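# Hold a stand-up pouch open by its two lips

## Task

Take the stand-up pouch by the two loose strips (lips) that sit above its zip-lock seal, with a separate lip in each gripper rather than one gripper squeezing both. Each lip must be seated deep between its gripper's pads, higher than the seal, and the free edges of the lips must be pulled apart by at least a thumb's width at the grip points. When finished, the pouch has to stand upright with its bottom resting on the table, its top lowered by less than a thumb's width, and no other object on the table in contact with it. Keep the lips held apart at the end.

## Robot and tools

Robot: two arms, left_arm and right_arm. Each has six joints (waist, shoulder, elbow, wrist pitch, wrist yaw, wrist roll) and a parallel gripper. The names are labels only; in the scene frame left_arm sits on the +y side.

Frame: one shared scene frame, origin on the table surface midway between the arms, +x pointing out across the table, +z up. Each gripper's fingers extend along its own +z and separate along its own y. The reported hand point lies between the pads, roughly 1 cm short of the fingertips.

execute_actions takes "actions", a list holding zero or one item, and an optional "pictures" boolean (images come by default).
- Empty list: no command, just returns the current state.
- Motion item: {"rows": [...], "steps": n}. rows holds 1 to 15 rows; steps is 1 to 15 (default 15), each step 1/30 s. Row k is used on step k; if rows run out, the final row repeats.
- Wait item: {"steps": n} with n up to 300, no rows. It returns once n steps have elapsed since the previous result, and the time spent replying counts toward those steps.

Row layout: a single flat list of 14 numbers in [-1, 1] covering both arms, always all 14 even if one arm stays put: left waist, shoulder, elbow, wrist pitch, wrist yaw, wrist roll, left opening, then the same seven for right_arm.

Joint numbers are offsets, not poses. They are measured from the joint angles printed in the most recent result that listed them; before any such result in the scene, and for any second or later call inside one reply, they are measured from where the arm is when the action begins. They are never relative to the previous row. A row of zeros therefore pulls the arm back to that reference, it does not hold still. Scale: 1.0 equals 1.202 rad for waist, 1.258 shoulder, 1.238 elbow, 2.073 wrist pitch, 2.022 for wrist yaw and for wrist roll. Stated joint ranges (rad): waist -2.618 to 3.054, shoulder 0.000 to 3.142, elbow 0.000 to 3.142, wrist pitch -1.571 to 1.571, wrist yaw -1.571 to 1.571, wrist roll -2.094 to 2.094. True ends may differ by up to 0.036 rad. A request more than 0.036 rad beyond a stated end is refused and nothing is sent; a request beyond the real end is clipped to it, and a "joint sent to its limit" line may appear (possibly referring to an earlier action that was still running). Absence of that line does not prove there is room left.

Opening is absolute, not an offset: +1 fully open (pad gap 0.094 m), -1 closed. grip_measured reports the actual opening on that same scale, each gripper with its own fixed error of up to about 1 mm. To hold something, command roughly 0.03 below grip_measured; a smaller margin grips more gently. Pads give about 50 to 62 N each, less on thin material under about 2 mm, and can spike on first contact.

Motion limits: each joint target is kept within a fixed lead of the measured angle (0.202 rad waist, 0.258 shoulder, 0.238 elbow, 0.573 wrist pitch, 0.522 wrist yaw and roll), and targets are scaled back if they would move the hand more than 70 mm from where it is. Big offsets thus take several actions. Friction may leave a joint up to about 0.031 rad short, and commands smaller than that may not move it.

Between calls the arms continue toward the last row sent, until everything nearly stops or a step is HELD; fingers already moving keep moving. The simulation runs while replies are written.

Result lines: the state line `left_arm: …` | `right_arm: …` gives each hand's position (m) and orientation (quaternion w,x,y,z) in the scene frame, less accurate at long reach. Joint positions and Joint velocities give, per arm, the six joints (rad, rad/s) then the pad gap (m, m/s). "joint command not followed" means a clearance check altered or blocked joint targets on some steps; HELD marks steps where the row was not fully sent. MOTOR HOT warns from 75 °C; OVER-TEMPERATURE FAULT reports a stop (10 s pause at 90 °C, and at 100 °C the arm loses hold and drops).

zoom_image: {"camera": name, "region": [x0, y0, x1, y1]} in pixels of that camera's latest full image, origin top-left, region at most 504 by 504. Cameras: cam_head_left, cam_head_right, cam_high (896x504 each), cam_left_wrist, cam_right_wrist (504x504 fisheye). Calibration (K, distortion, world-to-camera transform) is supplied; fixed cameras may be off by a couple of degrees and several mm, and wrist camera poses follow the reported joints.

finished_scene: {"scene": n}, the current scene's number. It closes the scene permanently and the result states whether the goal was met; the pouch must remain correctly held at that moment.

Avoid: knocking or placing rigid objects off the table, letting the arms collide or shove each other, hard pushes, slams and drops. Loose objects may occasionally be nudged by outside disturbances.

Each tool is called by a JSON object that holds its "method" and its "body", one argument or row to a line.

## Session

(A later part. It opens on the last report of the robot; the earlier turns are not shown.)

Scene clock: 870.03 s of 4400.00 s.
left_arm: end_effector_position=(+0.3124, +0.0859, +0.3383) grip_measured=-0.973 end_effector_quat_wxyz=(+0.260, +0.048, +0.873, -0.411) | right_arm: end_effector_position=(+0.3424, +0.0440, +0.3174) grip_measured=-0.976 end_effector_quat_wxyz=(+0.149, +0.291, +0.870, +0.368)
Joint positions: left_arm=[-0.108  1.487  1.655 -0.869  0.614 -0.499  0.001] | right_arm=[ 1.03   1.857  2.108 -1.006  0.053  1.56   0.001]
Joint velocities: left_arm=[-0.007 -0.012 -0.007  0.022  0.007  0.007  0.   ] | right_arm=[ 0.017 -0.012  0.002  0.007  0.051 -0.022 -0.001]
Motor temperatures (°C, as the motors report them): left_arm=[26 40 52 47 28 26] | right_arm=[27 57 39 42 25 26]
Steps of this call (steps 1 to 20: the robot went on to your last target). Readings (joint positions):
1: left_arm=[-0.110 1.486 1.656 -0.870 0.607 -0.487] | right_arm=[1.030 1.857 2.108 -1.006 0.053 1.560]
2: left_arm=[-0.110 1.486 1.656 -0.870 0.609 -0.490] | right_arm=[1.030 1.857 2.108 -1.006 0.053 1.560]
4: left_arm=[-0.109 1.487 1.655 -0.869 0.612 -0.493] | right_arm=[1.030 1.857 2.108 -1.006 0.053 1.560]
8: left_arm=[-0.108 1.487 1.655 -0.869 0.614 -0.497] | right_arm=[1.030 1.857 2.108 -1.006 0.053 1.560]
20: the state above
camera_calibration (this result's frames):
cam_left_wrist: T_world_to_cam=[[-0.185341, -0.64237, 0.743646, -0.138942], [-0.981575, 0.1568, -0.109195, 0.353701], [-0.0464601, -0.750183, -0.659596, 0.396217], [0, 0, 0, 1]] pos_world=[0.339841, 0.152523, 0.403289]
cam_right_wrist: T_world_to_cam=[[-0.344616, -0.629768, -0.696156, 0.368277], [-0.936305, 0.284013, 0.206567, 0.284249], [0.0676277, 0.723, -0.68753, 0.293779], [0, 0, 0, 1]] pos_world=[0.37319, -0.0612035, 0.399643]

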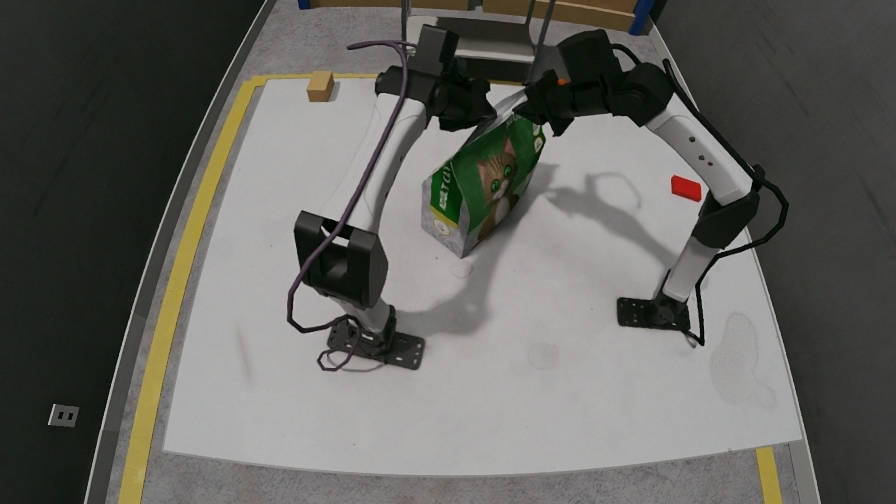

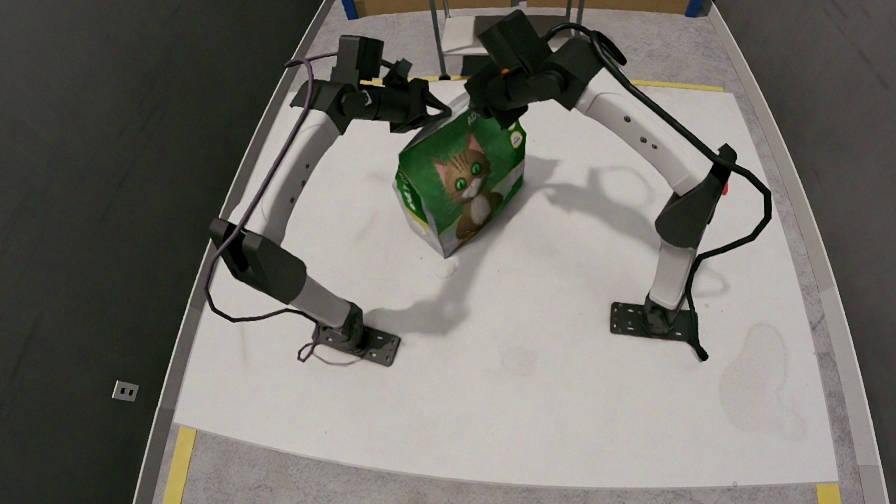

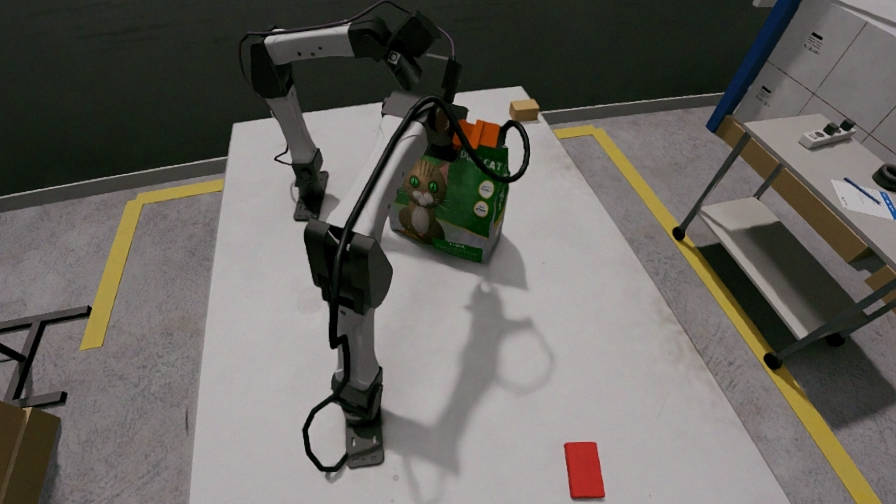

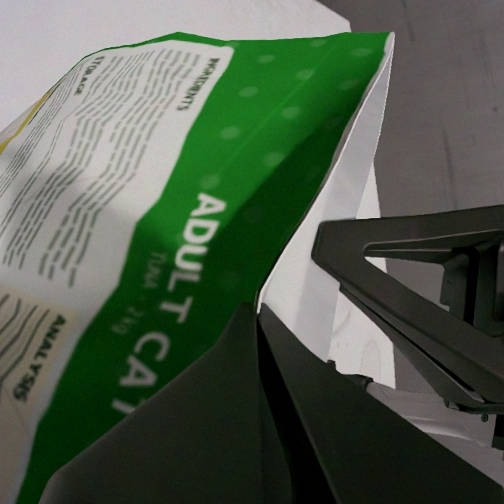

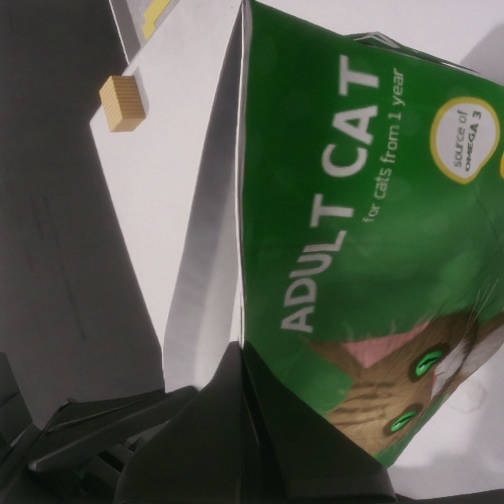

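{"method": "execute_actions", "body": {
  "actions": [
    {"rows": [[0.008,0,-0.010,0.010,0.008,-0.010,-1, 0,0,0,0,0,0,-1],[0.013,0,-0.014,0.013,0.015,-0.015,-1, 0,0,0,0,0,0,-1],[0.018,0,-0.018,0.015,0.022,-0.020,-1, 0,0,0,0,0,0,-1],[0.023,0,-0.022,0.018,0.028,-0.025,-1, 0,0,0,0,0,0,-1],[0.028,0,-0.026,0.020,0.035,-0.030,-1, 0,0,0,0,0,0,-1],[0.033,0,-0.030,0.023,0.042,-0.035,-1, 0,0,0,0,0,0,-1],[0.038,0,-0.034,0.026,0.049,-0.040,-1, 0,0,0,0,0,0,-1],[0.043,0,-0.038,0.028,0.055,-0.045,-1, 0,0,0,0,0,0,-1],[0.048,0,-0.042,0.031,0.062,-0.050,-1, 0,0,0,0,0,0,-1],[0.053,0,-0.046,0.034,0.069,-0.055,-1, 0,0,0,0,0,0,-1],[0.058,0,-0.050,0.036,0.076,-0.060,-1, 0,0,0,0,0,0,-1],[0.063,0,-0.054,0.039,0.083,-0.065,-1, 0,0,0,0,0,0,-1],[0.067,0,-0.057,0.041,0.089,-0.070,-1, 0,0,0,0,0,0,-1]], "steps": 15}
  ]
}}

{"method": "execute_actions", "body": {
  "actions": [
    {"steps": 20}
  ]
}}

Scene clock: 913.57 s of 4400.00 s.
left_arm: end_effector_position=(+0.3132, +0.0878, +0.3367) grip_measured=-0.973 end_effector_quat_wxyz=(+0.218, +0.013, +0.855, -0.469) | right_arm: end_effector_position=(+0.3425, +0.0442, +0.3176) grip_measured=-0.976 end_effector_quat_wxyz=(+0.149, +0.291, +0.870, +0.369)
Joint positions: left_arm=[-0.054  1.487  1.6   -0.806  0.758 -0.602  0.001] | right_arm=[ 1.03   1.857  2.108 -1.004  0.052  1.56   0.001]
Joint velocities: left_arm=[ 0.056 -0.022 -0.076  0.051  0.183 -0.212  0.   ] | right_arm=[-0.007 -0.002 -0.032 -0.066 -0.037 -0.007  0.   ]
Motor temperatures (°C, as the motors report them): left_arm=[26 40 52 47 29 26] | right_arm=[27 54 40 42 25 26]
Steps of this call (steps 1 to 15: the robot went on to your last target; steps 16 to 110: nothing new was sent; then 39.37 s passed at rest; steps 111 to 125: all 15 steps of this action). Readings (joint positions):
111: left_arm=[-0.108 1.487 1.655 -0.869 0.614 -0.500] | right_arm=[1.030 1.857 2.108 -1.006 0.053 1.560]
112: left_arm=[-0.108 1.487 1.655 -0.869 0.615 -0.503] | right_arm=[1.030 1.857 2.108 -1.006 0.053 1.560]
114: left_arm=[-0.105 1.487 1.649 -0.863 0.625 -0.511] | right_arm=[1.030 1.857 2.108 -1.006 0.053 1.560]
118: left_arm=[-0.086 1.487 1.632 -0.845 0.672 -0.541] | right_arm=[1.030 1.857 2.108 -1.006 0.053 1.560]
125: the state above
camera_calibration (this result's frames):
cam_left_wrist: T_world_to_cam=[[-0.110766, -0.53784, 0.835739, -0.199961], [-0.987734, 0.152696, -0.0326427, 0.330477], [-0.110058, -0.829103, -0.548156, 0.386031], [0, 0, 0, 1]] pos_world=[0.34676, 0.16205, 0.389508]
cam_right_wrist: T_world_to_cam=[[-0.343957, -0.628899, -0.697265, 0.368745], [-0.936527, 0.283467, 0.20631, 0.284399], [0.0679034, 0.72397, -0.686482, 0.293309], [0, 0, 0, 1]] pos_world=[0.373263, -0.0610612, 0.39979]

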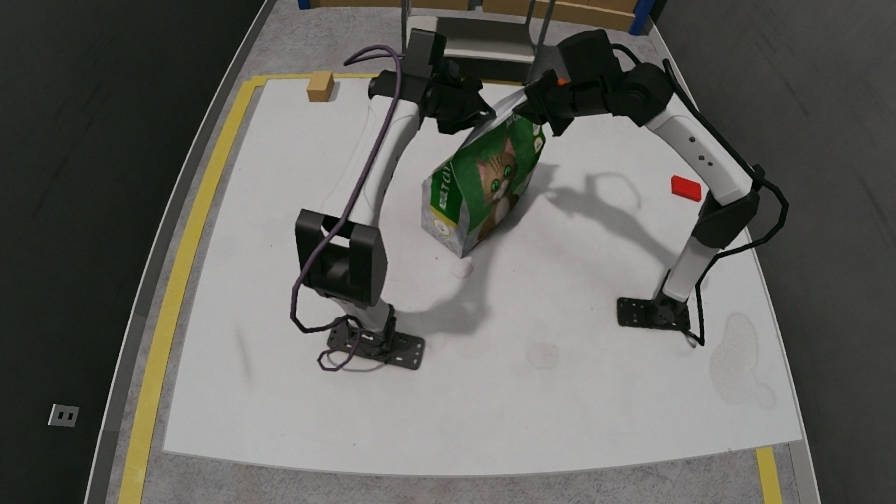

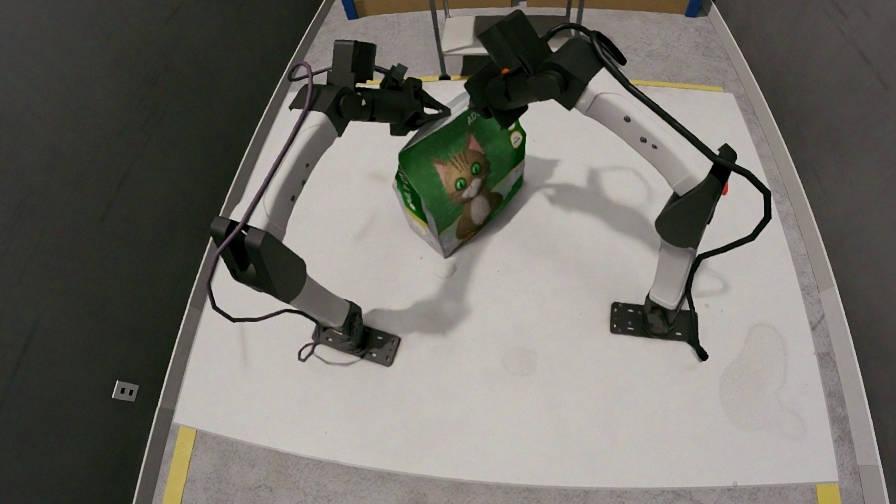

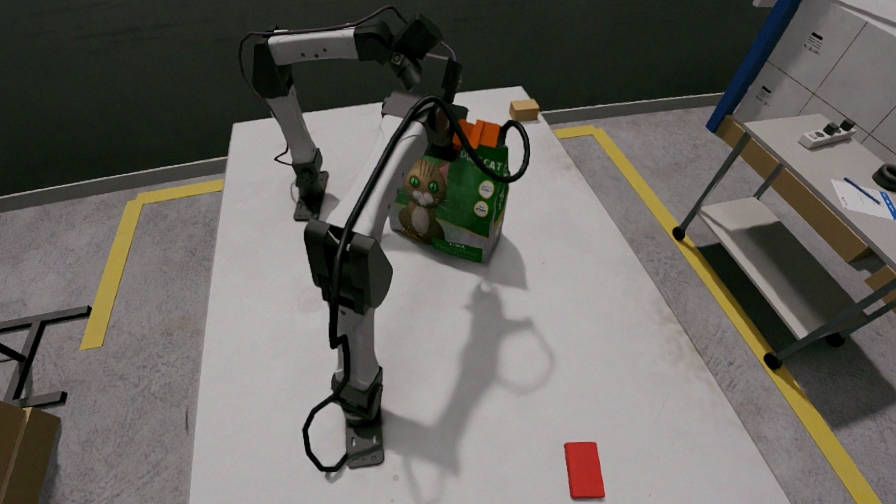

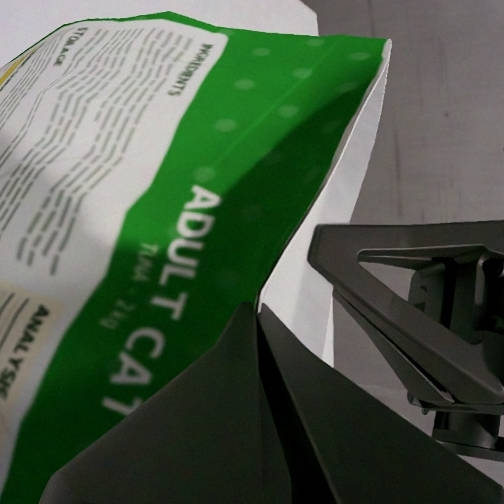

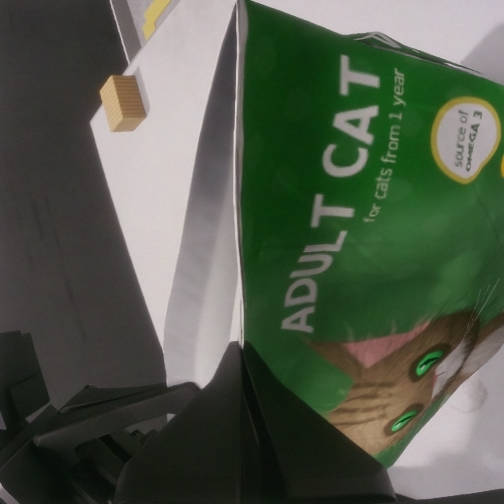

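Scene clock: 914.23 s of 4400.00 s.
left_arm: end_effector_position=(+0.3127, +0.0879, +0.3365) grip_measured=-0.973 end_effector_quat_wxyz=(+0.210, +0.004, +0.854, -0.477) | right_arm: end_effector_position=(+0.3422, +0.0445, +0.3176) grip_measured=-0.976 end_effector_quat_wxyz=(+0.148, +0.291, +0.870, +0.370)
Joint positions: left_arm=[-0.049  1.487  1.595 -0.802  0.773 -0.625  0.001] | right_arm=[ 1.03   1.857  2.108 -1.004  0.05   1.56   0.001]
Joint velocities: left_arm=[-0.007 -0.002 -0.007 -0.007 -0.007  0.007  0.001] | right_arm=[-0.002  0.007  0.007 -0.007  0.022 -0.037 -0.001]
Motor temperatures (°C, as the motors report them): left_arm=[26 40 52 47 29 26] | right_arm=[27 54 40 42 25 26]
Steps of this call (steps 1 to 20: the robot went on to your last target). Readings (joint positions):
1: left_arm=[-0.052 1.487 1.598 -0.804 0.763 -0.607] | right_arm=[1.030 1.857 2.108 -1.004 0.052 1.560]
2: left_arm=[-0.051 1.487 1.597 -0.803 0.767 -0.611] | right_arm=[1.030 1.857 2.108 -1.004 0.051 1.560]
4: left_arm=[-0.050 1.487 1.596 -0.802 0.770 -0.617] | right_arm=[1.030 1.857 2.108 -1.004 0.050 1.560]
8: left_arm=[-0.049 1.487 1.595 -0.802 0.773 -0.622] | right_arm=[1.030 1.857 2.108 -1.004 0.050 1.560]
20: the state above
camera_calibration (this result's frames):
cam_left_wrist: T_world_to_cam=[[-0.0894689, -0.523638, 0.84723, -0.211578], [-0.988858, 0.148311, -0.0127604, 0.323979], [-0.118971, -0.838932, -0.531073, 0.383811], [0, 0, 0, 1]] pos_world=[0.347102, 0.163152, 0.387221]
cam_right_wrist: T_world_to_cam=[[-0.343787, -0.628826, -0.697415, 0.368769], [-0.936738, 0.281711, 0.207754, 0.283736], [0.0658288, 0.724718, -0.685894, 0.293633], [0, 0, 0, 1]] pos_world=[0.373235, -0.0608412, 0.399639]

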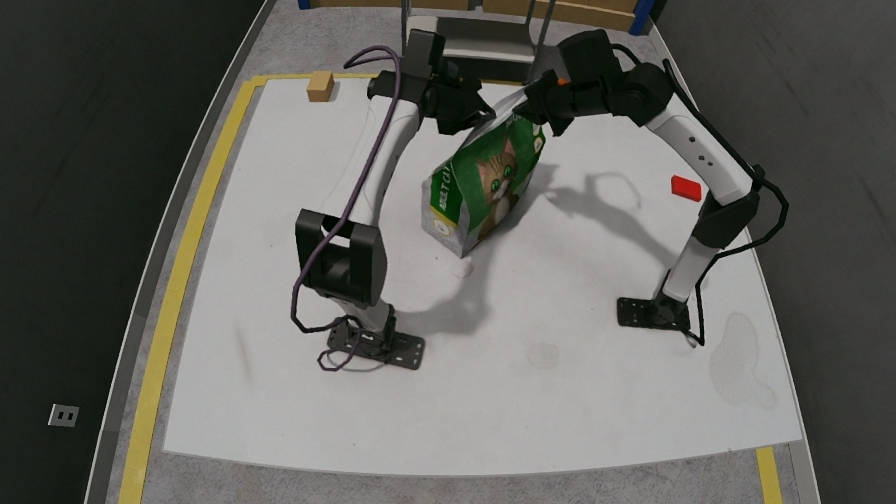

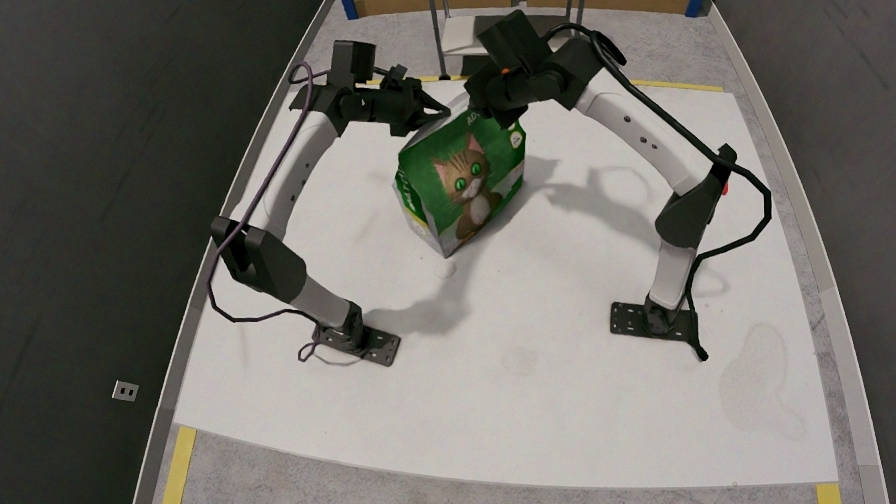

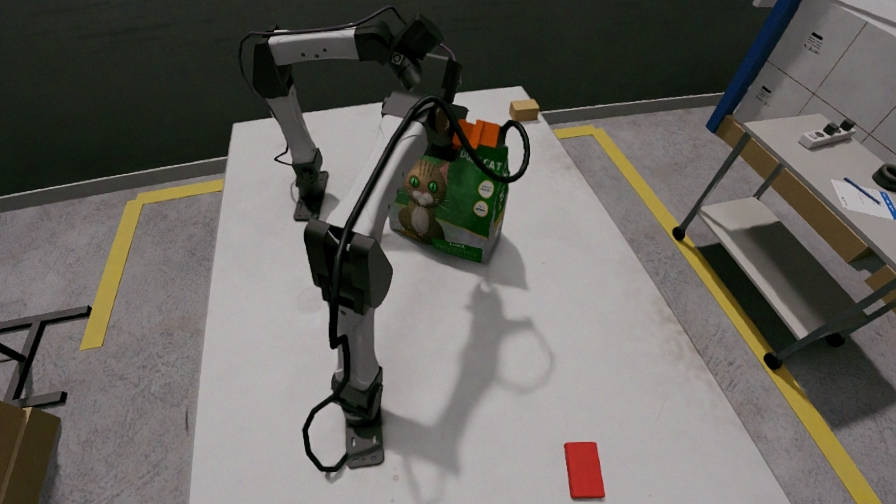

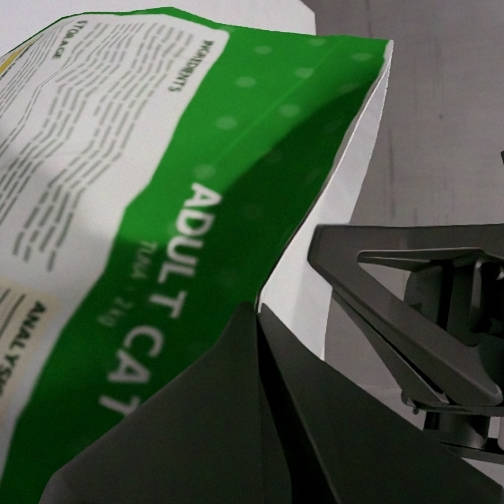

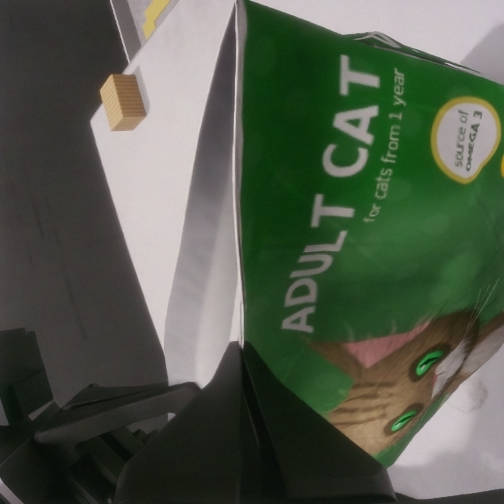

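{"method": "finished_scene", "body": {
  "scene": 2
}}

The scene is finished: the task was done.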